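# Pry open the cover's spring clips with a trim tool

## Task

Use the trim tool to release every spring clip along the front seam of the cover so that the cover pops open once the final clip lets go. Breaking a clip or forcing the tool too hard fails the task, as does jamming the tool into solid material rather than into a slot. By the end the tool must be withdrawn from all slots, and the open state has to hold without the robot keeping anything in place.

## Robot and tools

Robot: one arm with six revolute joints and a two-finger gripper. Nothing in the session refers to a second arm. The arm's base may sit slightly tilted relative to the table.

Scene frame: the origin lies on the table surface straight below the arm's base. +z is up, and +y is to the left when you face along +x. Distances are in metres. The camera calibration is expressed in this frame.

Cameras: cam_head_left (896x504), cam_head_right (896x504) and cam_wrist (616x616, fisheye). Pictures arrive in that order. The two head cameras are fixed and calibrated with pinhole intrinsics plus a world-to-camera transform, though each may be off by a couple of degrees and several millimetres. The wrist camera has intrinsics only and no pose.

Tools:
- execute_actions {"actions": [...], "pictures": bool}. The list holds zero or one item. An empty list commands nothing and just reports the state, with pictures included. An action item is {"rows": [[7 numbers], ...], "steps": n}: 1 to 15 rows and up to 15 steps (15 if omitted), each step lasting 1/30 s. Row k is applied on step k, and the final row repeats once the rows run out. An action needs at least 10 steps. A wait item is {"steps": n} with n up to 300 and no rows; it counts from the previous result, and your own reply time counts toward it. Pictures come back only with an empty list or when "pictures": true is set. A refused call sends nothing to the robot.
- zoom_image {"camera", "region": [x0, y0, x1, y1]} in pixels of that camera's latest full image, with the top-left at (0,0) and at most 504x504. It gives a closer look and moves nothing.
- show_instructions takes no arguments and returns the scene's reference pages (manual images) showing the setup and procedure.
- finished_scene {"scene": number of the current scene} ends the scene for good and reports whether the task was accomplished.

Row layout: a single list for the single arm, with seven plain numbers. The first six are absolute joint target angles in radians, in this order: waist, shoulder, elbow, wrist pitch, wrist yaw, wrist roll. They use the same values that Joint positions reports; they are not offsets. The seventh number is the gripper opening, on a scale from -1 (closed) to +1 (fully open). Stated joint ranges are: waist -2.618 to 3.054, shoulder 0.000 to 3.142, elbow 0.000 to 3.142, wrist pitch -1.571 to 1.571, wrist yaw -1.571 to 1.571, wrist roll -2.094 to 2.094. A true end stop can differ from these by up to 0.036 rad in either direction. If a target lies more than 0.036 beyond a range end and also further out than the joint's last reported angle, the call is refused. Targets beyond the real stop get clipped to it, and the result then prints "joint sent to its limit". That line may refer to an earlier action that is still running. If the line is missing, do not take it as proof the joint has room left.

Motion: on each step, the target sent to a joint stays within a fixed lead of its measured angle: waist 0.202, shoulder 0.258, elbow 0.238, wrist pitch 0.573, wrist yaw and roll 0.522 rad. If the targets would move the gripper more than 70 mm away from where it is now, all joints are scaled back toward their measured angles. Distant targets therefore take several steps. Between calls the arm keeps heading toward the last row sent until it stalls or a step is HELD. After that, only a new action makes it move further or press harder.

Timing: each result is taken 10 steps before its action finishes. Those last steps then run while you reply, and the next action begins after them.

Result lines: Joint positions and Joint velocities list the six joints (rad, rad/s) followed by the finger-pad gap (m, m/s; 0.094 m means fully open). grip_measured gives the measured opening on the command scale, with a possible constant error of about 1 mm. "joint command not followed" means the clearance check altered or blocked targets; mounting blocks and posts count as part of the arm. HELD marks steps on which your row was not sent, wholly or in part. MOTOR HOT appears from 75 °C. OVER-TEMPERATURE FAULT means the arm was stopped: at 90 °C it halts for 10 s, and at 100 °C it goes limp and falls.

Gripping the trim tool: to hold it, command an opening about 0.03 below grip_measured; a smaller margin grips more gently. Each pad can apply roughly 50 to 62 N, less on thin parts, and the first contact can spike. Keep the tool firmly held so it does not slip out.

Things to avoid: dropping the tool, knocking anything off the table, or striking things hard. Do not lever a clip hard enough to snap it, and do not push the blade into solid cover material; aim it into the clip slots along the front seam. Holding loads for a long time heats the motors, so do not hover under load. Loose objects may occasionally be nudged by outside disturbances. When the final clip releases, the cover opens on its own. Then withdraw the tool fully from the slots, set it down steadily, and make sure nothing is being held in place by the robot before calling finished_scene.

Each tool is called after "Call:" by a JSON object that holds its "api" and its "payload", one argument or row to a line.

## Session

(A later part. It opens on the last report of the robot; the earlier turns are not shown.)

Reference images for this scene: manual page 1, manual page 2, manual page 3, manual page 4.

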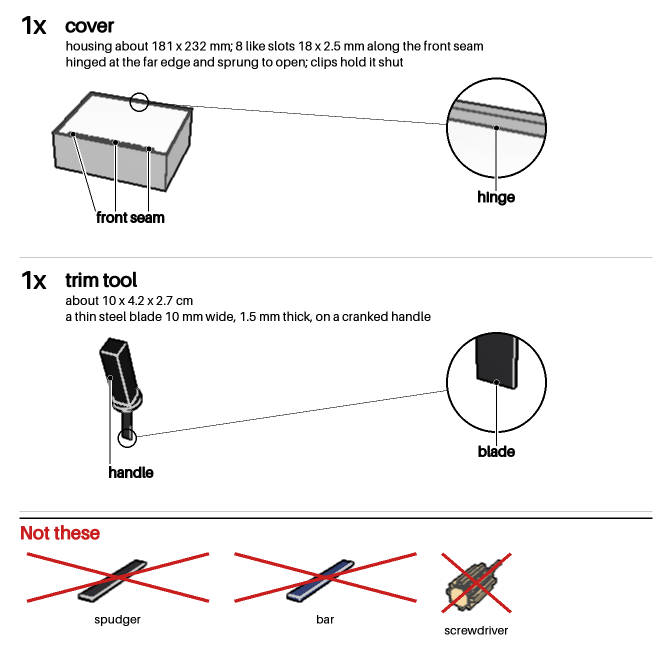

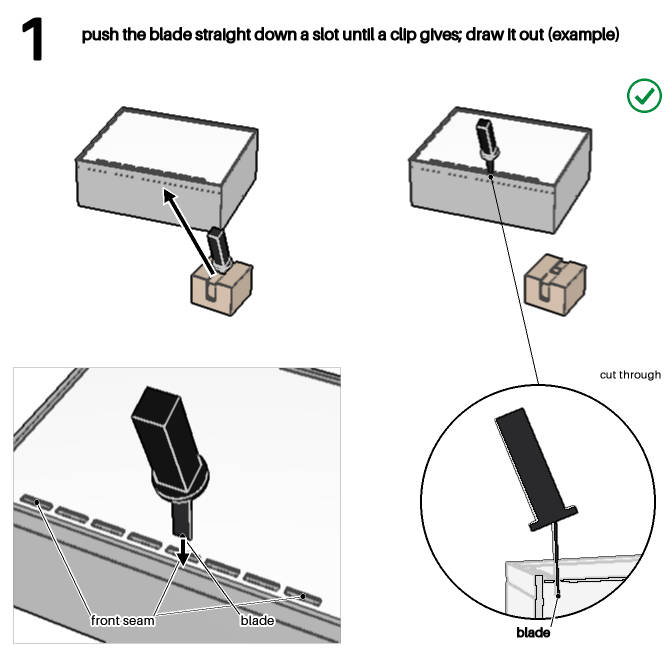

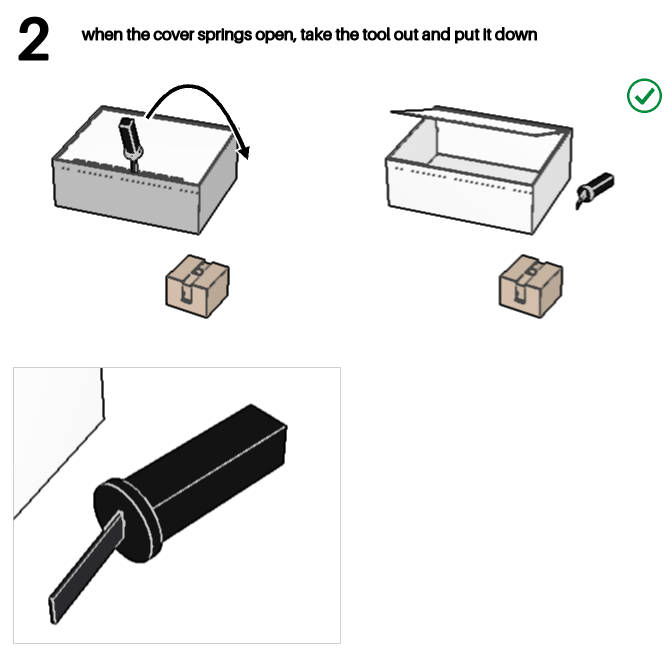

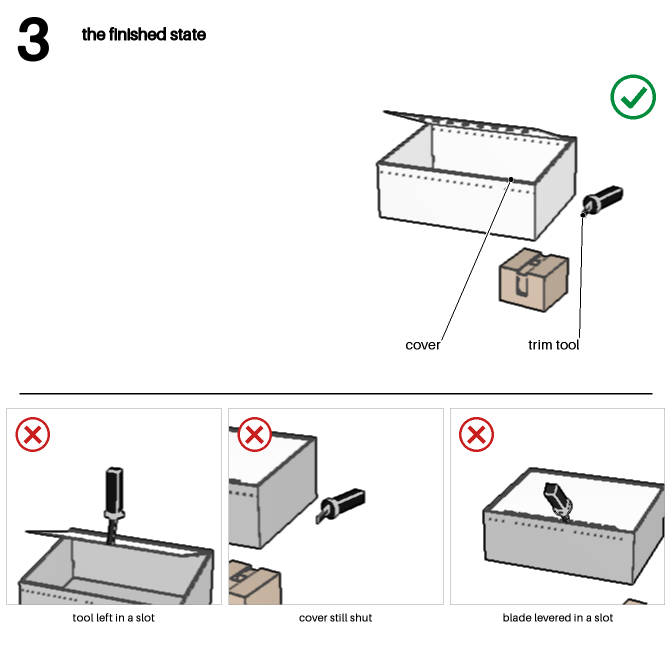

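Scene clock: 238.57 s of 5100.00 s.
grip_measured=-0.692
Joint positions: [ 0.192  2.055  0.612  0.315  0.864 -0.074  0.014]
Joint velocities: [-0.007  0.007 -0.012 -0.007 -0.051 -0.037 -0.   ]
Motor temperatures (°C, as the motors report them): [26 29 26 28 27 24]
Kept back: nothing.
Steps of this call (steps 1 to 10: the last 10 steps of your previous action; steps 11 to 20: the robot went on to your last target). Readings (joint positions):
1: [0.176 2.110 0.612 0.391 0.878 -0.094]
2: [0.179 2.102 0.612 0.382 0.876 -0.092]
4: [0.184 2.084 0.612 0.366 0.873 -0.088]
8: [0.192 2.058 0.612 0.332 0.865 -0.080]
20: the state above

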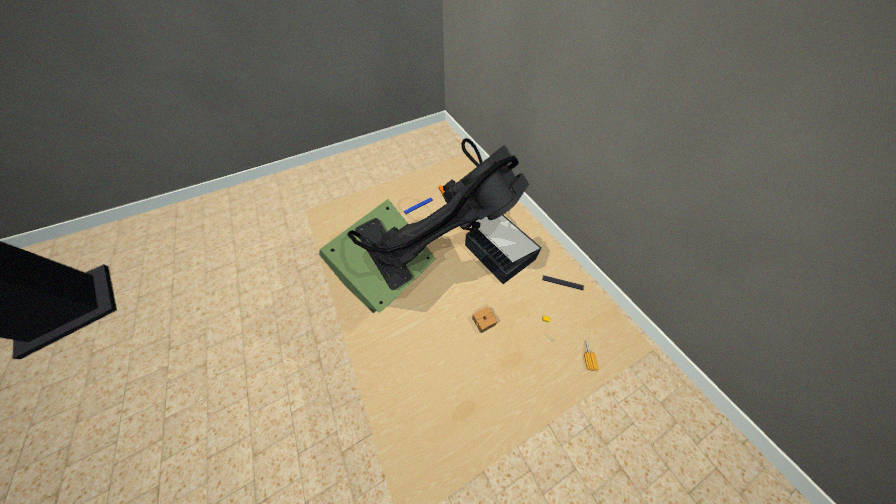

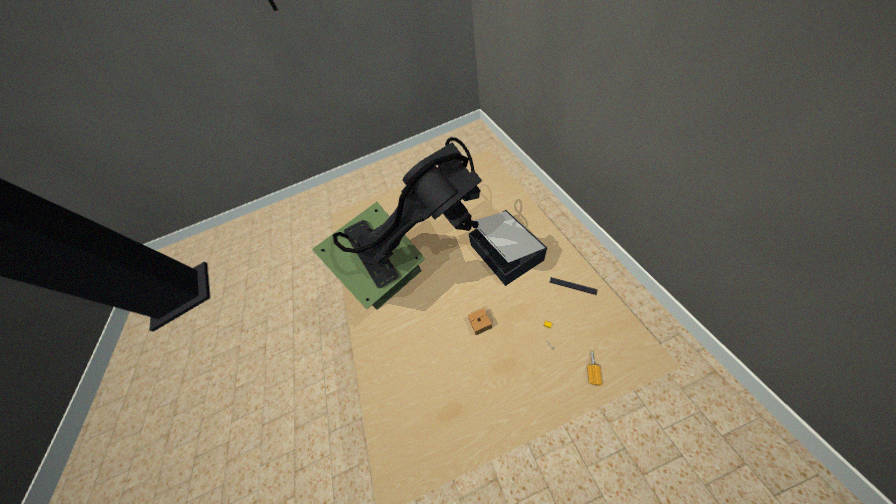

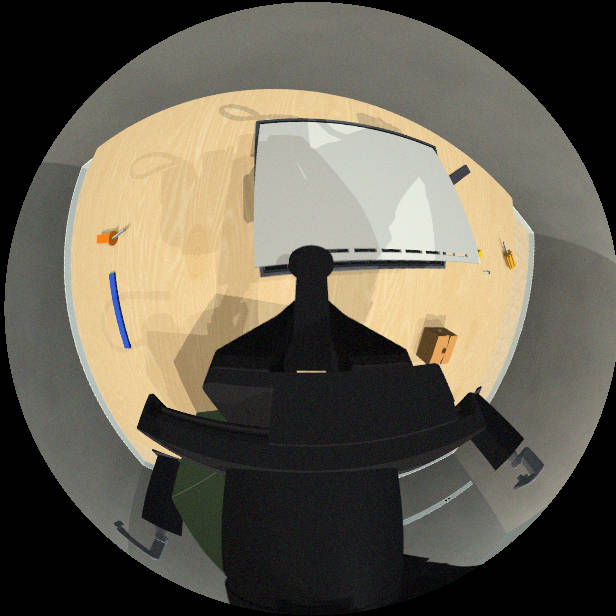

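Call:
{"api": "execute_actions", "payload": {
  "actions": [
    {"rows":[[0.206,2.037,0.606,0.294,0.866,-0.068,-0.75],[0.208,2.029,0.606,0.284,0.863,-0.065,-0.75],[0.210,2.021,0.606,0.274,0.860,-0.062,-0.75],[0.212,2.013,0.606,0.264,0.857,-0.059,-0.75],[0.214,2.005,0.606,0.254,0.854,-0.056,-0.75],[0.216,1.997,0.606,0.244,0.851,-0.053,-0.75],[0.218,1.989,0.606,0.234,0.848,-0.050,-0.75],[0.220,1.981,0.606,0.224,0.845,-0.047,-0.75],[0.222,1.973,0.606,0.214,0.842,-0.044,-0.75],[0.224,1.965,0.606,0.204,0.839,-0.041,-0.75],[0.226,1.957,0.606,0.194,0.836,-0.038,-0.75]],"steps":15}
  ]
}}

Call:
{"api": "execute_actions", "payload": {
  "actions": [
    {"steps":20}
  ],
  "pictures": true
}}

Scene clock: 239.40 s of 5100.00 s.
grip_measured=-0.692
Joint positions: [ 0.193  2.043  0.612  0.295  0.856 -0.073  0.014]
Joint velocities: [ 0.017 -0.212  0.002 -0.183 -0.154  0.037  0.001]
Motor temperatures (°C, as the motors report them): [26 29 26 28 27 24]
Steps of this call (steps 1 to 15: the robot went on to your last target; steps 16 to 20: nothing new was sent; steps 21 to 25: the first 5 steps of this action). Readings (joint positions):
21: [0.192 2.055 0.612 0.315 0.863 -0.073]
22: [0.192 2.055 0.612 0.313 0.862 -0.073]
24: [0.192 2.049 0.612 0.302 0.859 -0.073]
25: the state above

Scene clock: 240.07 s of 5100.00 s.
grip_measured=-0.692
Joint positions: [ 0.208  1.979  0.612  0.209  0.833 -0.05   0.014]
Joint velocities: [-0.007 -0.007 -0.012  0.022 -0.037 -0.022 -0.   ]
Motor temperatures (°C, as the motors report them): [26 29 26 28 27 24]
Kept back: nothing.
Steps of this call (steps 1 to 10: the last 10 steps of your previous action; steps 11 to 20: the robot went on to your last target). Readings (joint positions):
1: [0.194 2.035 0.612 0.289 0.853 -0.071]
2: [0.196 2.026 0.612 0.281 0.850 -0.070]
4: [0.201 2.009 0.612 0.261 0.844 -0.066]
8: [0.207 1.983 0.612 0.222 0.835 -0.057]
20: the state above

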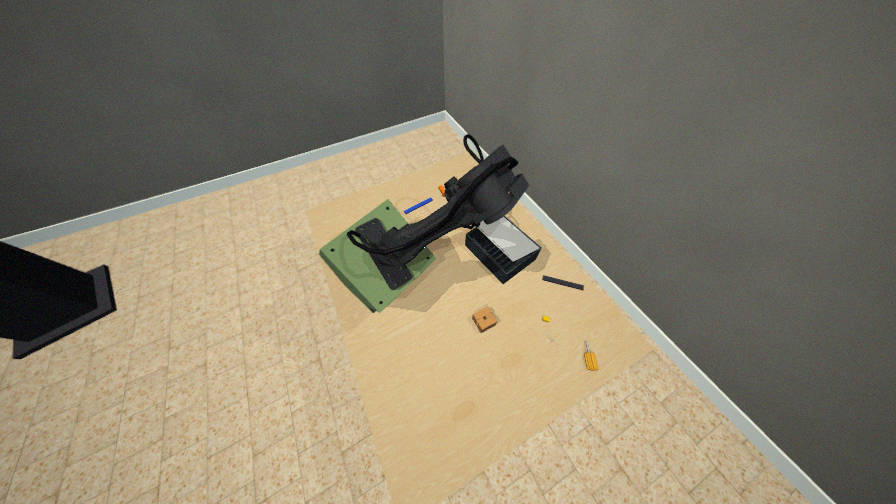

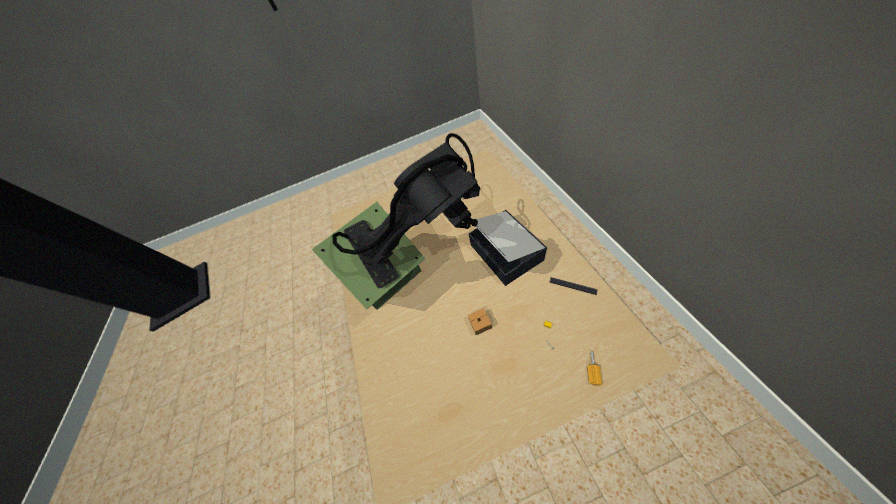

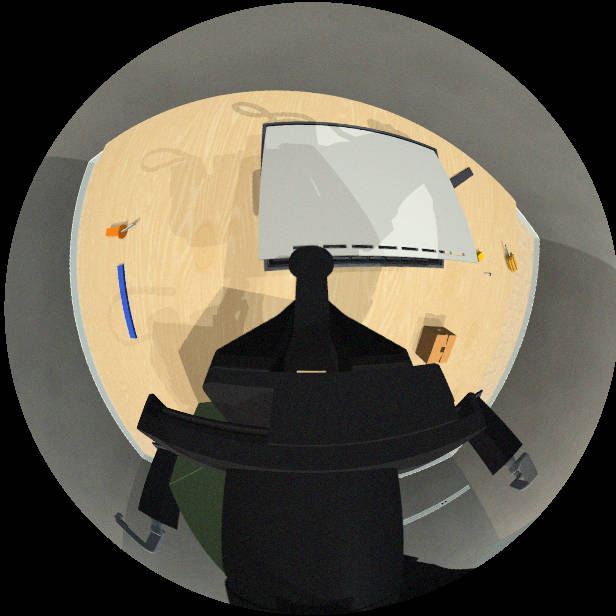

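Call:
{"api": "zoom_image", "payload": {
  "camera": "cam_wrist",
  "region": [250, 200, 370, 280]
}}

Region (250, 200, 370, 280) of cam_wrist's 616x616 image, scaled by 4.200, with more detail than that image has.

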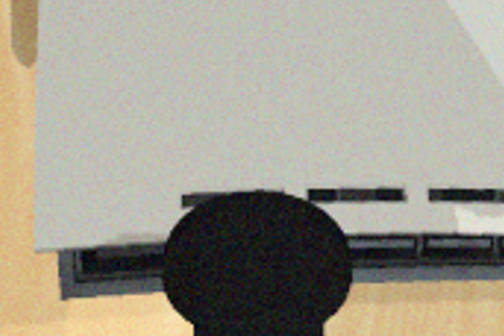

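Call:
{"api": "execute_actions", "payload": {
  "actions": [
    {"rows":[[0.226,1.961,0.606,0.190,0.830,-0.044,-0.75],[0.230,1.953,0.606,0.180,0.827,-0.041,-0.75],[0.234,1.945,0.606,0.170,0.824,-0.038,-0.75],[0.238,1.937,0.606,0.160,0.821,-0.035,-0.75],[0.242,1.929,0.606,0.150,0.818,-0.032,-0.75],[0.246,1.921,0.606,0.140,0.815,-0.029,-0.75],[0.250,1.913,0.606,0.130,0.812,-0.026,-0.75],[0.254,1.905,0.606,0.120,0.809,-0.023,-0.75],[0.258,1.897,0.606,0.110,0.806,-0.020,-0.75]],"steps":14}
  ]
}}

Call:
{"api": "execute_actions", "payload": {
  "actions": [
    {"steps":22}
  ],
  "pictures": true
}}

Call:
{"api": "zoom_image", "payload": {
  "camera": "cam_wrist",
  "region": [250, 200, 370, 280]
}}

Scene clock: 241.27 s of 5100.00 s.
grip_measured=-0.692
Joint positions: [ 0.21   1.973  0.612  0.195  0.832 -0.049  0.014]
Joint velocities: [ 0.056 -0.154  0.017 -0.256 -0.022 -0.022  0.   ]
Motor temperatures (°C, as the motors report them): [26 29 26 28 27 24]
Steps of this call (steps 1 to 15: the robot went on to your last target; steps 16 to 32: nothing new was sent; steps 33 to 36: the first 4 steps of this action). Readings (joint positions):
33: [0.208 1.979 0.612 0.208 0.833 -0.049]
34: [0.208 1.979 0.612 0.207 0.832 -0.049]
36: the state above

Scene clock: 242.00 s of 5100.00 s.
grip_measured=-0.692
Joint positions: [ 0.239  1.916  0.612  0.128  0.817 -0.03   0.014]
Joint velocities: [ 0.007  0.002 -0.007 -0.022 -0.051  0.037 -0.001]
Motor temperatures (°C, as the motors report them): [26 29 26 28 27 24]
Kept back: nothing.
Steps of this call (steps 1 to 10: the last 10 steps of your previous action; steps 11 to 22: the robot went on to your last target). Readings (joint positions):
1: [0.213 1.967 0.612 0.187 0.831 -0.047]
2: [0.217 1.959 0.612 0.179 0.830 -0.046]
4: [0.225 1.941 0.612 0.159 0.827 -0.042]
8: [0.236 1.920 0.612 0.129 0.822 -0.035]
22: the state above

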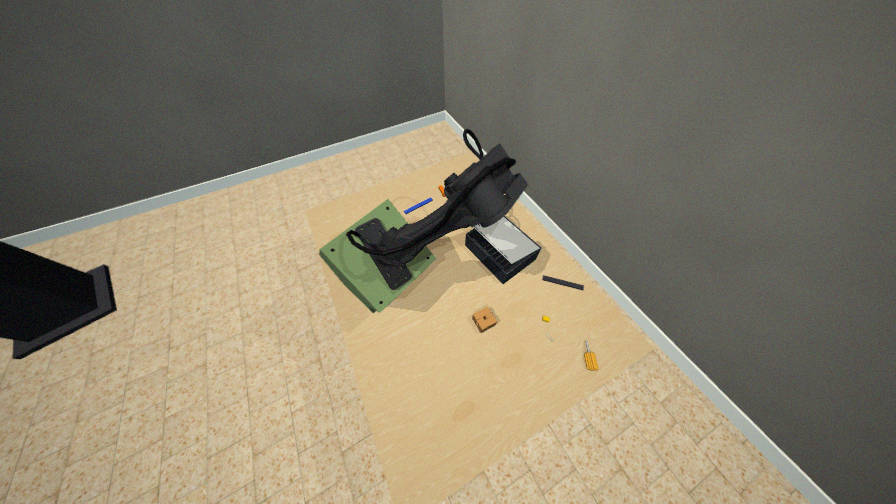

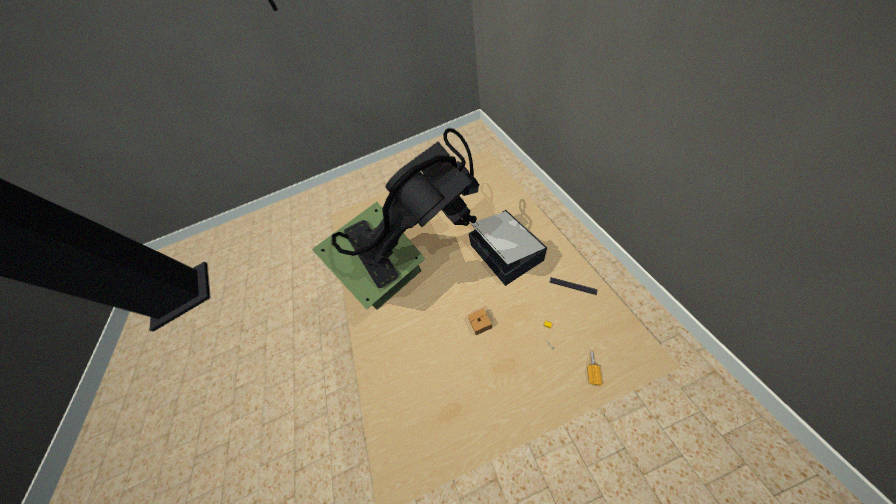

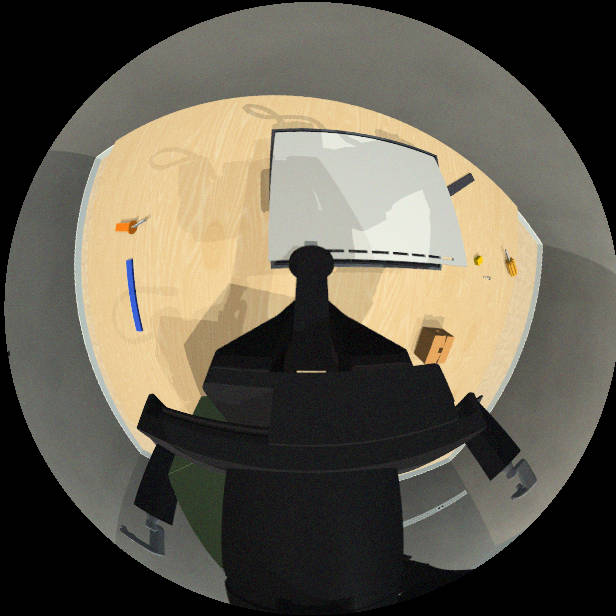

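Region (250, 200, 370, 280) of cam_wrist's 616x616 image, scaled by 4.200, with more detail than that image has.

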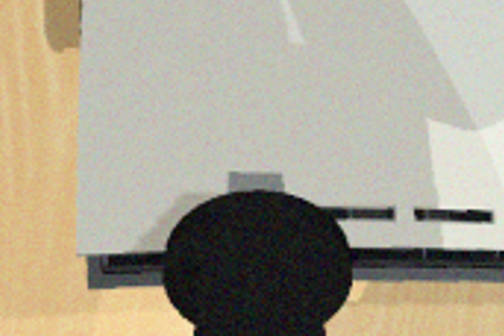

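Call:
{"api": "execute_actions", "payload": {
  "actions": [
    {"rows":[[0.250,1.89,0.606,0.10,0.81,-0.03,-0.75],[0.255,1.86,0.60,0.07,0.81,-0.03,-0.75],[0.255,1.83,0.59,0.05,0.80,-0.04,-0.75],[0.255,1.80,0.58,0.04,0.79,-0.05,-0.75],[0.25,1.77,0.57,0.03,0.78,-0.06,-0.75],[0.25,1.74,0.56,0.03,0.77,-0.07,-0.75],[0.24,1.71,0.55,0.03,0.76,-0.08,-0.75],[0.23,1.68,0.54,0.03,0.75,-0.10,-0.75],[0.21,1.65,0.53,0.03,0.74,-0.12,-0.75],[0.18,1.62,0.52,0.03,0.72,-0.15,-0.75],[0.14,1.59,0.515,0.03,0.70,-0.19,-0.75],[0.09,1.56,0.51,0.03,0.68,-0.23,-0.75],[0.03,1.53,0.505,0.03,0.65,-0.28,-0.75],[-0.04,1.50,0.50,0.03,0.62,-0.33,-0.75],[-0.11,1.48,0.50,0.03,0.59,-0.38,-0.75]],"steps":15}
  ]
}}

Call:
{"api": "execute_actions", "payload": {
  "actions": [
    {"rows":[[-0.18,1.46,0.495,0.03,0.56,-0.43,-0.75],[-0.25,1.44,0.495,0.03,0.53,-0.48,-0.75],[-0.32,1.42,0.49,0.03,0.50,-0.53,-0.75],[-0.39,1.41,0.49,0.03,0.47,-0.58,-0.75],[-0.46,1.40,0.485,0.03,0.44,-0.63,-0.75],[-0.53,1.39,0.48,0.04,0.41,-0.68,-0.75],[-0.60,1.38,0.47,0.05,0.38,-0.73,-0.75],[-0.67,1.375,0.46,0.07,0.34,-0.78,-0.75],[-0.74,1.37,0.45,0.09,0.30,-0.83,-0.75],[-0.81,1.365,0.44,0.11,0.26,-0.88,-0.75],[-0.88,1.36,0.42,0.13,0.22,-0.93,-0.75],[-0.95,1.355,0.40,0.15,0.18,-0.97,-0.75],[-1.02,1.353,0.385,0.17,0.13,-1.01,-0.75],[-1.08,1.352,0.375,0.19,0.09,-1.05,-0.75],[-1.115,1.352,0.37,0.20,0.065,-1.068,-0.75]],"steps":15}
  ]
}}

Call:
{"api": "execute_actions", "payload": {
  "actions": [
    {"steps":40}
  ],
  "pictures": true
}}

Scene clock: 243.33 s of 5100.00 s.
grip_measured=-0.692
Joint positions: [ 0.239  1.848  0.602  0.085  0.805 -0.036  0.014]
Joint velocities: [-0.017 -0.906 -0.178 -0.242 -0.125 -0.125 -0.001]
Motor temperatures (°C, as the motors report them): [26 29 26 28 27 24]
Steps of this call (steps 1 to 15: the robot went on to your last target; steps 16 to 35: nothing new was sent; steps 36 to 40: the first 5 steps of this action). Readings (joint positions):
36: [0.239 1.916 0.612 0.128 0.816 -0.029]
37: [0.239 1.911 0.612 0.121 0.815 -0.029]
39: [0.239 1.877 0.608 0.096 0.809 -0.032]
40: the state above

Scene clock: 243.83 s of 5100.00 s.
grip_measured=-0.692
Joint positions: [-0.35   1.436  0.525  0.06   0.563 -0.432  0.014]
Joint velocities: [-2.    -0.422 -0.051  0.095 -0.711 -1.326  0.   ]
Motor temperatures (°C, as the motors report them): [26 29 26 28 27 24]
Steps of this call (steps 1 to 10: the last 10 steps of your previous action; steps 11 to 15: the first 5 steps of this action). Readings (joint positions):
11: [-0.060 1.515 0.530 0.060 0.658 -0.259]
12: [-0.133 1.492 0.529 0.060 0.635 -0.300]
14: [-0.279 1.452 0.527 0.060 0.588 -0.387]
15: the state above

Scene clock: 245.17 s of 5100.00 s.
grip_measured=-0.692
Joint positions: [-1.118  1.373  0.388  0.186  0.083 -1.059  0.014]
Joint velocities: [-0.007 -0.002  0.002 -0.051  0.037 -0.022 -0.002]
Motor temperatures (°C, as the motors report them): [26 30 26 28 27 24]
Kept back: nothing.
Steps of this call (steps 1 to 10: the last 10 steps of your previous action; steps 11 to 40: the robot went on to your last target). Readings (joint positions):
1: [-0.420 1.423 0.523 0.060 0.536 -0.478]
2: [-0.490 1.412 0.518 0.060 0.509 -0.525]
4: [-0.628 1.395 0.502 0.070 0.449 -0.621]
8: [-0.907 1.377 0.446 0.116 0.307 -0.812]
40: the state above

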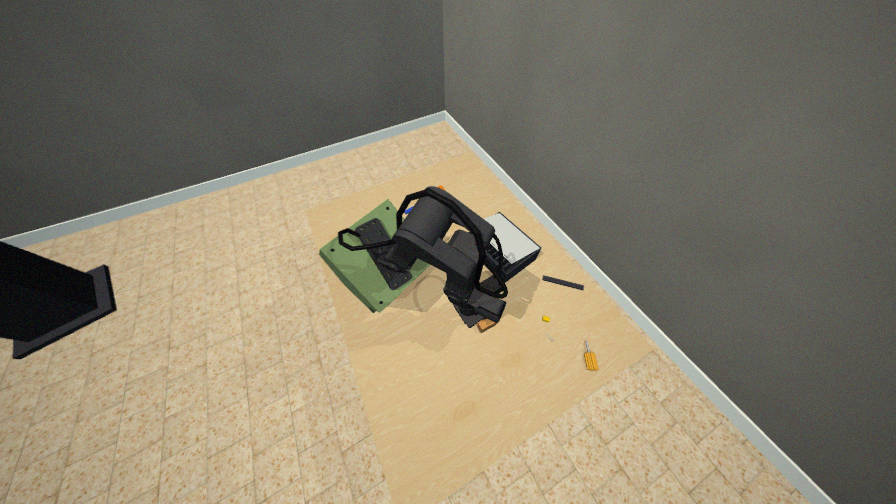

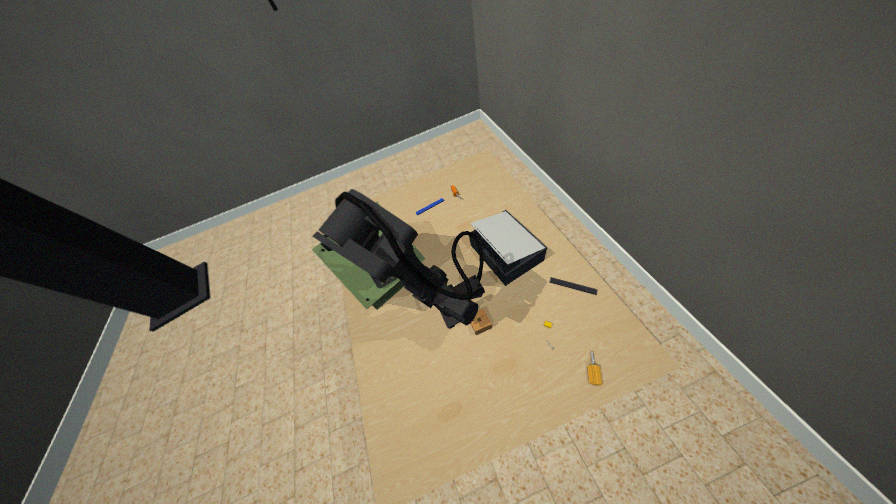

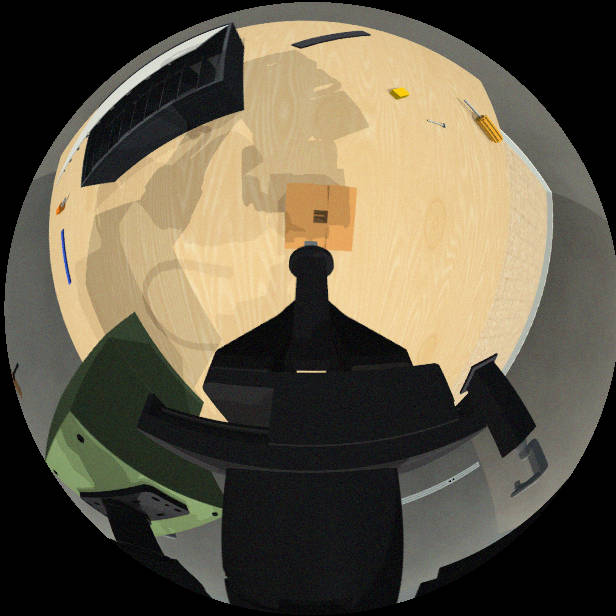

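Call:
{"api": "execute_actions", "payload": {
  "actions": [
    {"rows":[[-1.085,1.40,0.39,0.21,0.05,-1.068,-0.75],[-1.085,1.42,0.393,0.23,0.046,-1.068,-0.75],[-1.094,1.44,0.396,0.25,0.046,-1.068,-0.75],[-1.094,1.46,0.399,0.27,0.046,-1.068,-0.75],[-1.094,1.48,0.402,0.29,0.046,-1.068,-0.75],[-1.094,1.50,0.405,0.31,0.046,-1.068,-0.75],[-1.094,1.52,0.408,0.33,0.046,-1.068,-0.75],[-1.094,1.54,0.411,0.348,0.046,-1.068,-0.75],[-1.094,1.56,0.413,0.362,0.046,-1.068,-0.75]],"steps":14}
  ]
}}

Call:
{"api": "execute_actions", "payload": {
  "actions": [
    {"steps":25}
  ],
  "pictures": true
}}

Call:
{"api": "zoom_image", "payload": {
  "camera": "cam_wrist",
  "region": [260, 160, 370, 260]
}}

Scene clock: 245.87 s of 5100.00 s.
grip_measured=-0.692
Joint positions: [-1.104  1.407  0.388  0.217  0.072 -1.059  0.014]
Joint velocities: [ 0.002  0.515  0.007  0.388 -0.051 -0.051  0.001]
Motor temperatures (°C, as the motors report them): [26 30 26 28 27 24]
Steps of this call (steps 1 to 15: the robot went on to your last target; steps 16 to 17: nothing new was sent; steps 18 to 21: the first 4 steps of this action). Readings (joint positions):
18: [-1.115 1.374 0.388 0.188 0.082 -1.059]
19: [-1.110 1.379 0.388 0.194 0.079 -1.059]
21: the state above

Scene clock: 246.70 s of 5100.00 s.
grip_measured=-0.692
Joint positions: [-1.105  1.504  0.388  0.281  0.075 -1.061  0.014]
Joint velocities: [-0.017 -0.002 -0.002 -0.022  0.007  0.037  0.001]
Motor temperatures (°C, as the motors report them): [26 29 26 28 27 24]
Kept back: nothing.
Steps of this call (steps 1 to 10: the last 10 steps of your previous action; steps 11 to 25: the robot went on to your last target). Readings (joint positions):
1: [-1.104 1.426 0.388 0.230 0.070 -1.059]
2: [-1.104 1.447 0.388 0.244 0.069 -1.059]
4: [-1.104 1.490 0.388 0.272 0.067 -1.059]
8: [-1.105 1.504 0.388 0.281 0.075 -1.060]
25: the state above

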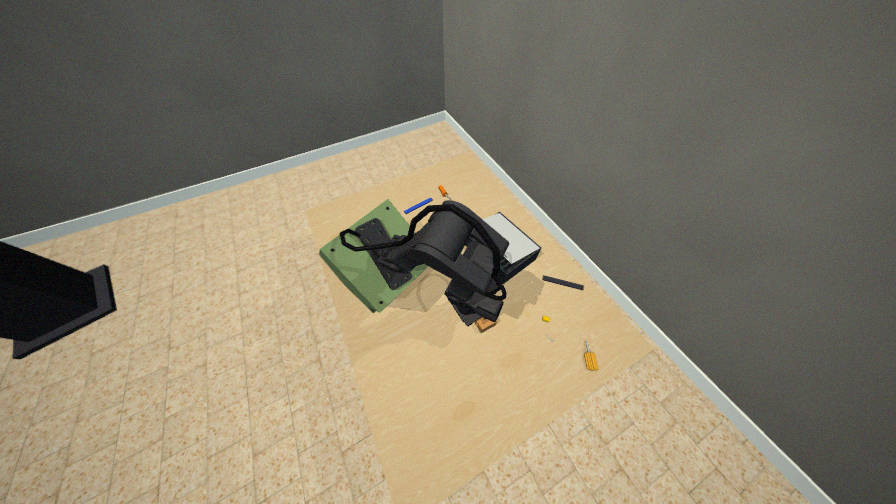

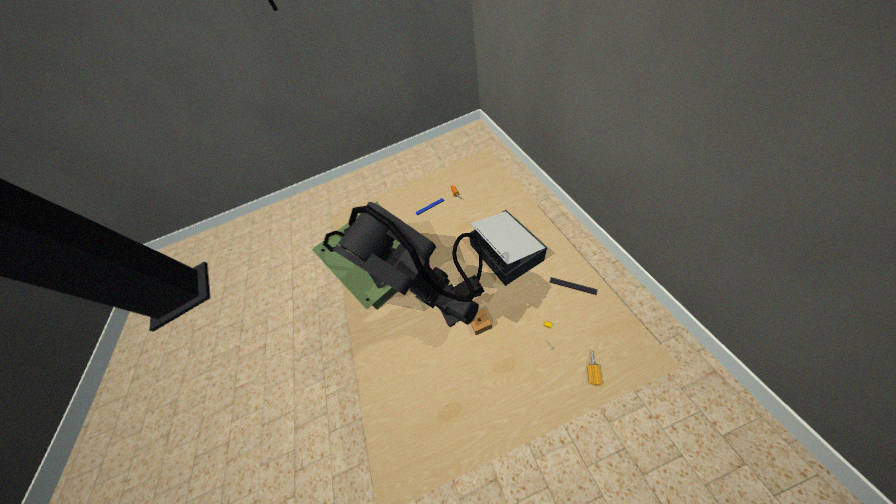

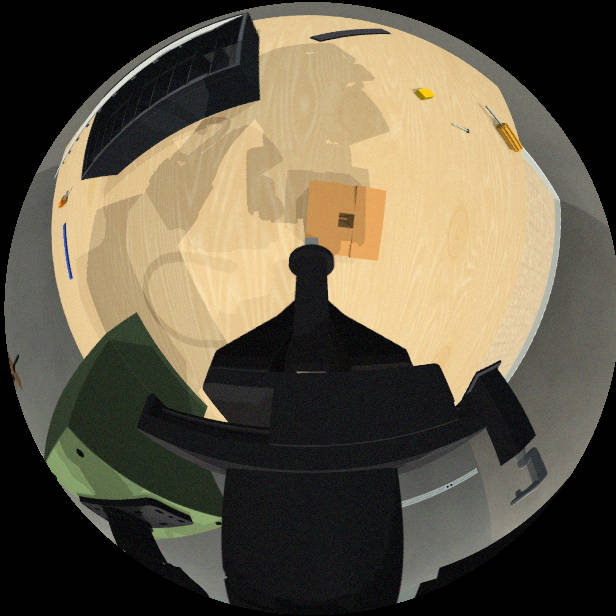

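Region (260, 160, 370, 260) of cam_wrist's 616x616 image, scaled by 4.582, with more detail than that image has; it fills the top 458 rows of this view, and the rest is white.

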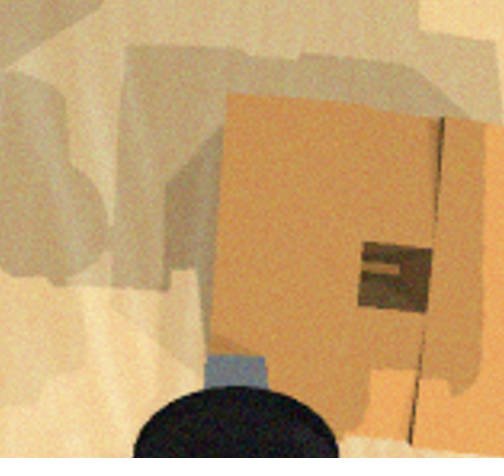

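Call:
{"api": "execute_actions", "payload": {
  "actions": [
    {"rows":[[-1.104,1.50,0.40,0.27,0.07,-1.062,-0.75],[-1.104,1.48,0.40,0.26,0.07,-1.062,-0.75],[-1.104,1.465,0.40,0.25,0.07,-1.062,-0.75],[-1.104,1.45,0.40,0.245,0.07,-1.062,-0.75]],"steps":12}
  ]
}}

Call:
{"api": "execute_actions", "payload": {
  "actions": [
    {"steps":22}
  ],
  "pictures": true
}}

Scene clock: 248.27 s of 5100.00 s.
grip_measured=-0.692
Joint positions: [-1.105  1.497  0.388  0.274  0.075 -1.061  0.014]
Joint velocities: [-0.027 -0.071  0.002 -0.066 -0.022 -0.007 -0.001]
Motor temperatures (°C, as the motors report them): [26 29 26 28 27 24]
Steps of this call (steps 1 to 15: the robot went on to your last target; steps 16 to 45: nothing new was sent; steps 46 to 47: the first 2 steps of this action). Readings (joint positions):
46: [-1.105 1.500 0.388 0.276 0.077 -1.061]
47: the state above

Scene clock: 249.00 s of 5100.00 s.
grip_measured=-0.692
Joint positions: [-1.105  1.465  0.388  0.266  0.075 -1.061  0.014]
Joint velocities: [ 0.012  0.002 -0.002 -0.022 -0.022  0.007  0.   ]
Motor temperatures (°C, as the motors report them): [26 29 26 28 27 24]
Kept back: nothing.
Steps of this call (steps 1 to 10: the last 10 steps of your previous action; steps 11 to 22: the robot went on to your last target). Readings (joint positions):
1: [-1.105 1.494 0.388 0.273 0.075 -1.061]
2: [-1.105 1.488 0.388 0.270 0.075 -1.061]
4: [-1.105 1.473 0.388 0.267 0.075 -1.061]
8: [-1.105 1.465 0.388 0.266 0.075 -1.061]
22: the state above

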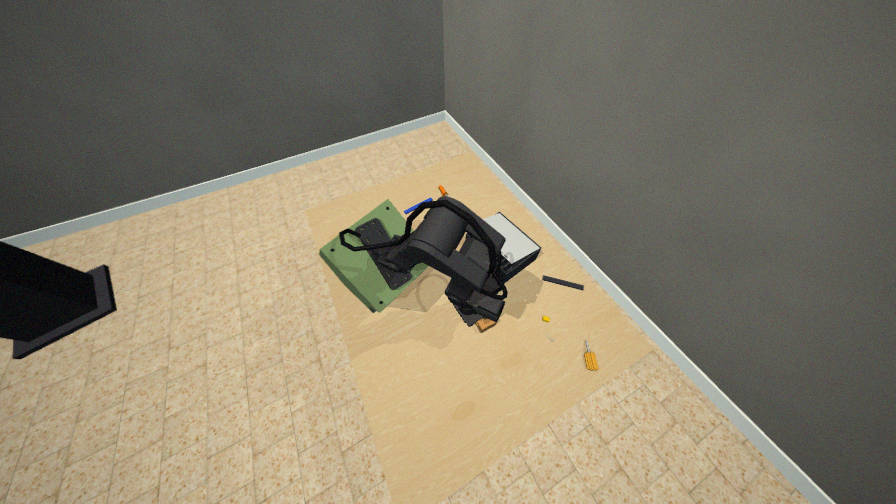

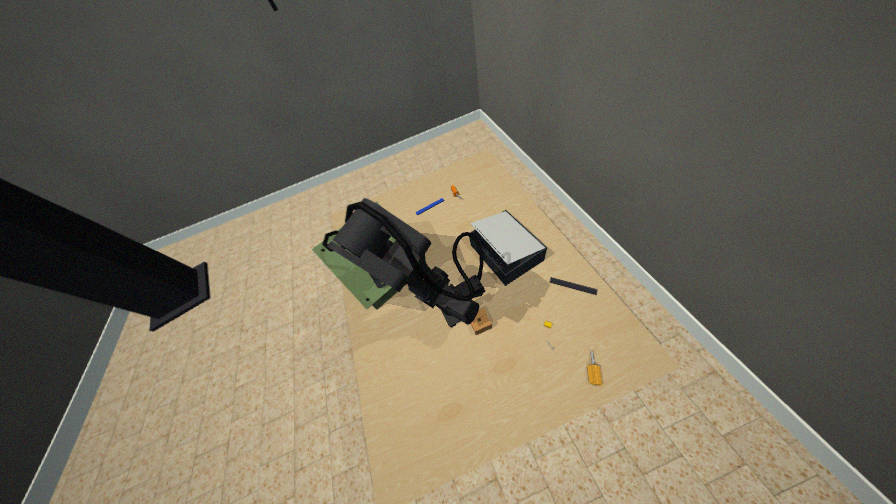

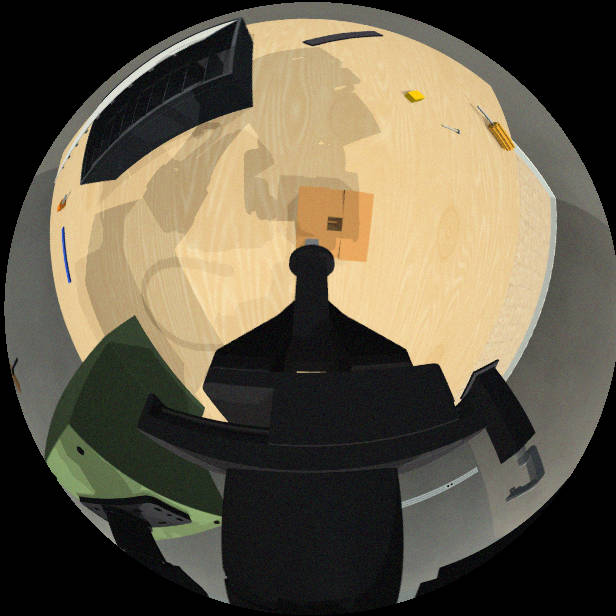

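Call:
{"api": "execute_actions", "payload": {
  "actions": [
    {"rows":[[-1.104,1.455,0.425,0.29,0.05,-1.066,-0.75],[-1.104,1.455,0.425,0.296,0.045,-1.066,-0.75],[-1.104,1.455,0.422,0.296,0.045,-1.066,-0.75],[-1.104,1.455,0.420,0.296,0.045,-1.066,-0.75]],"steps":12}
  ]
}}

Call:
{"api": "execute_actions", "payload": {
  "actions": [
    {"steps":22}
  ],
  "pictures": true
}}

Scene clock: 250.07 s of 5100.00 s.
grip_measured=-0.692
Joint positions: [-1.105  1.465  0.388  0.269  0.072 -1.061  0.014]
Joint velocities: [-0.012 -0.002 -0.002  0.081 -0.081  0.022 -0.   ]
Motor temperatures (°C, as the motors report them): [26 29 26 28 27 24]
Steps of this call (steps 1 to 15: the robot went on to your last target; steps 16 to 30: nothing new was sent; steps 31 to 32: the first 2 steps of this action). Readings (joint positions):
31: [-1.105 1.465 0.388 0.267 0.074 -1.061]
32: the state above

Scene clock: 250.80 s of 5100.00 s.
grip_measured=-0.692
Joint positions: [-1.105  1.465  0.388  0.283  0.063 -1.061  0.014]
Joint velocities: [-0.007 -0.007  0.002  0.037 -0.022  0.007 -0.   ]
Motor temperatures (°C, as the motors report them): [26 29 26 28 27 24]
Kept back: nothing.
Steps of this call (steps 1 to 10: the last 10 steps of your previous action; steps 11 to 22: the robot went on to your last target). Readings (joint positions):
1: [-1.105 1.465 0.388 0.272 0.070 -1.061]
2: [-1.105 1.465 0.388 0.274 0.069 -1.061]
4: [-1.105 1.465 0.388 0.278 0.067 -1.061]
8: [-1.105 1.465 0.388 0.281 0.064 -1.061]
22: the state above

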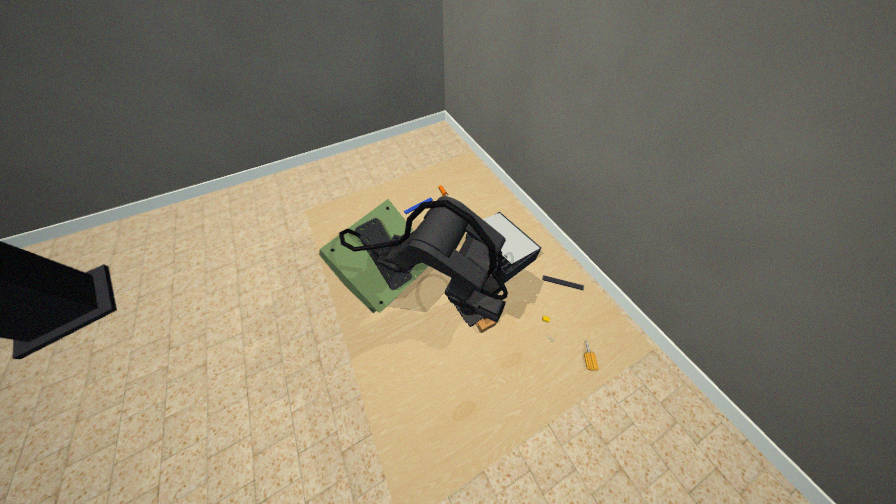

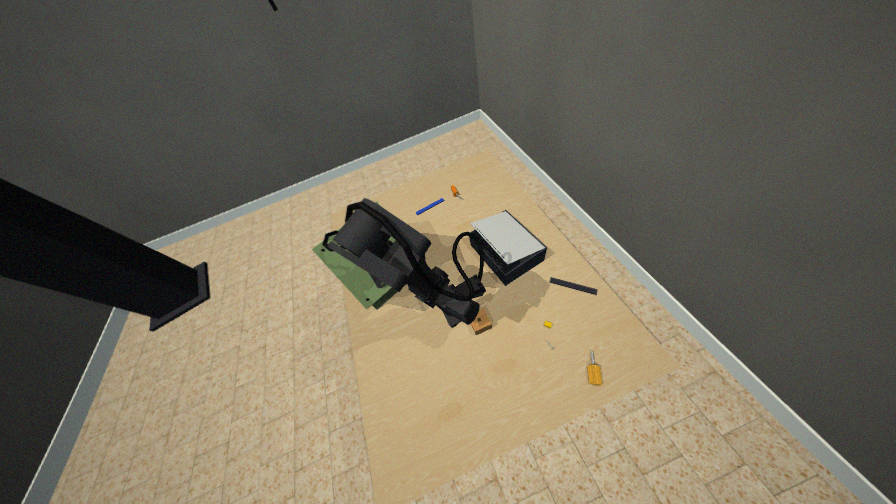

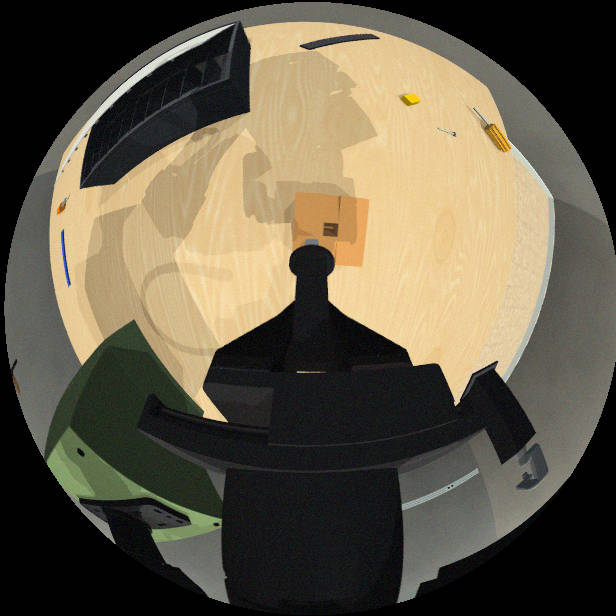

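Call:
{"api": "execute_actions", "payload": {
  "actions": [
    {"rows":[[-1.104,1.455,0.435,0.296,0.045,-1.066,-0.75],[-1.104,1.455,0.44,0.296,0.045,-1.066,-0.75],[-1.104,1.455,0.445,0.296,0.045,-1.066,-0.75]],"steps":12}
  ]
}}

Call:
{"api": "execute_actions", "payload": {
  "actions": [
    {"steps":22}
  ],
  "pictures": true
}}

Scene clock: 251.57 s of 5100.00 s.
grip_measured=-0.692
Joint positions: [-1.105  1.465  0.395  0.283  0.063 -1.061  0.014]
Joint velocities: [ 0.007 -0.007  0.164 -0.022  0.022 -0.037 -0.   ]
Motor temperatures (°C, as the motors report them): [26 29 26 28 27 24]
Steps of this call (steps 1 to 15: the robot went on to your last target; steps 16 to 21: nothing new was sent; steps 22 to 23: the first 2 steps of this action). Readings (joint positions):
22: [-1.105 1.465 0.390 0.283 0.063 -1.061]
23: the state above

Scene clock: 252.30 s of 5100.00 s.
grip_measured=-0.692
Joint positions: [-1.105  1.465  0.424  0.291  0.063 -1.061  0.014]
Joint velocities: [ 0.007  0.002 -0.007 -0.037 -0.051 -0.022 -0.   ]
Motor temperatures (°C, as the motors report them): [26 29 26 28 27 24]
Kept back: nothing.
Steps of this call (steps 1 to 10: the last 10 steps of your previous action; steps 11 to 22: the robot went on to your last target). Readings (joint positions):
1: [-1.105 1.465 0.402 0.283 0.063 -1.061]
2: [-1.105 1.465 0.409 0.283 0.063 -1.061]
4: [-1.105 1.465 0.420 0.287 0.063 -1.061]
8: [-1.105 1.465 0.424 0.291 0.063 -1.061]
22: the state above

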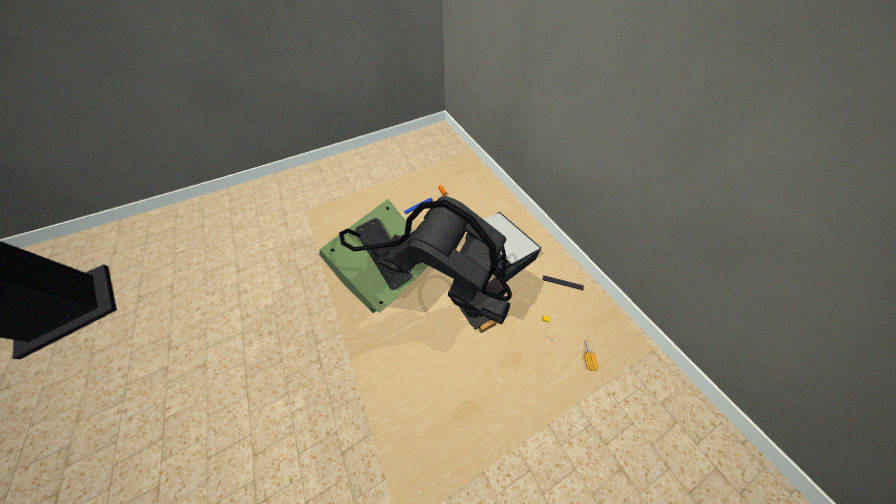

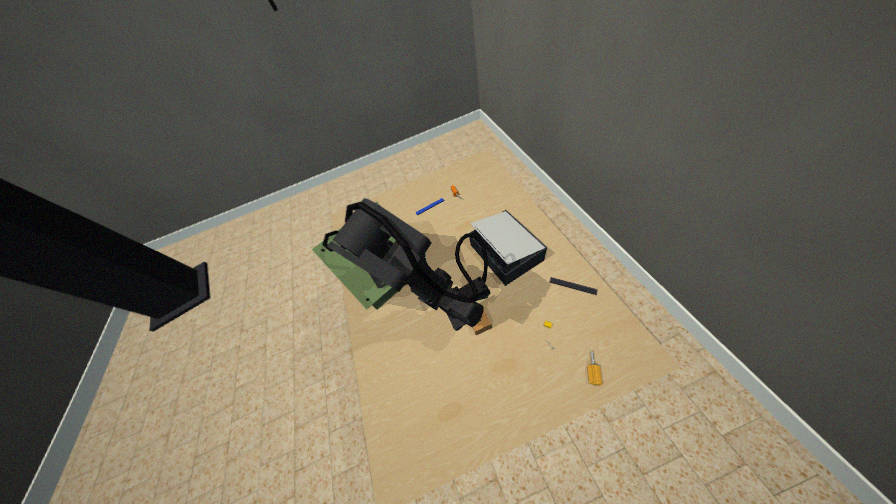

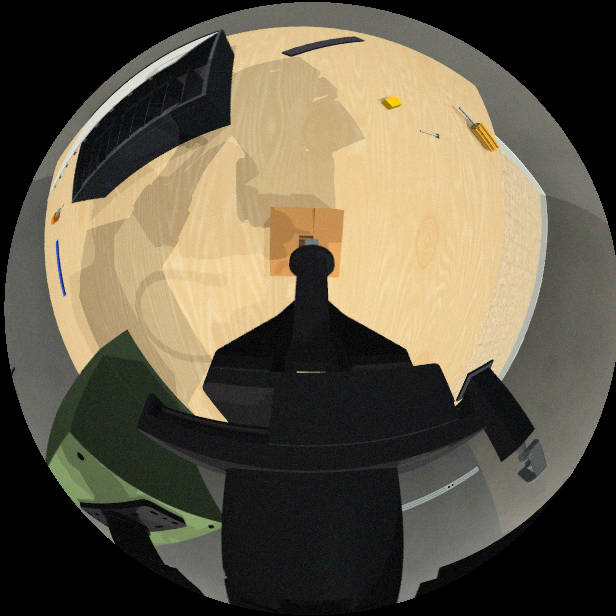

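Call:
{"api": "zoom_image", "payload": {
  "camera": "cam_wrist",
  "region": [260, 160, 370, 260]
}}

Region (260, 160, 370, 260) of cam_wrist's 616x616 image, scaled by 4.582, with more detail than that image has; it fills the top 458 rows of this view, and the rest is white.

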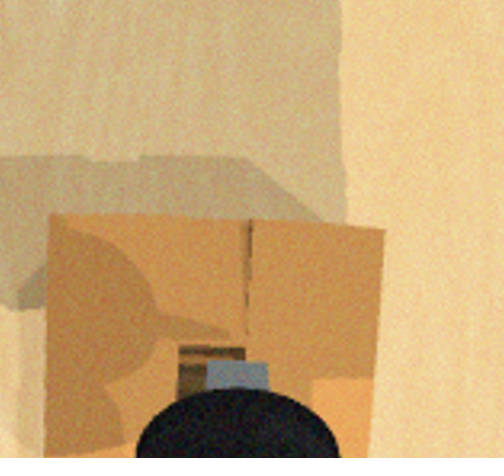

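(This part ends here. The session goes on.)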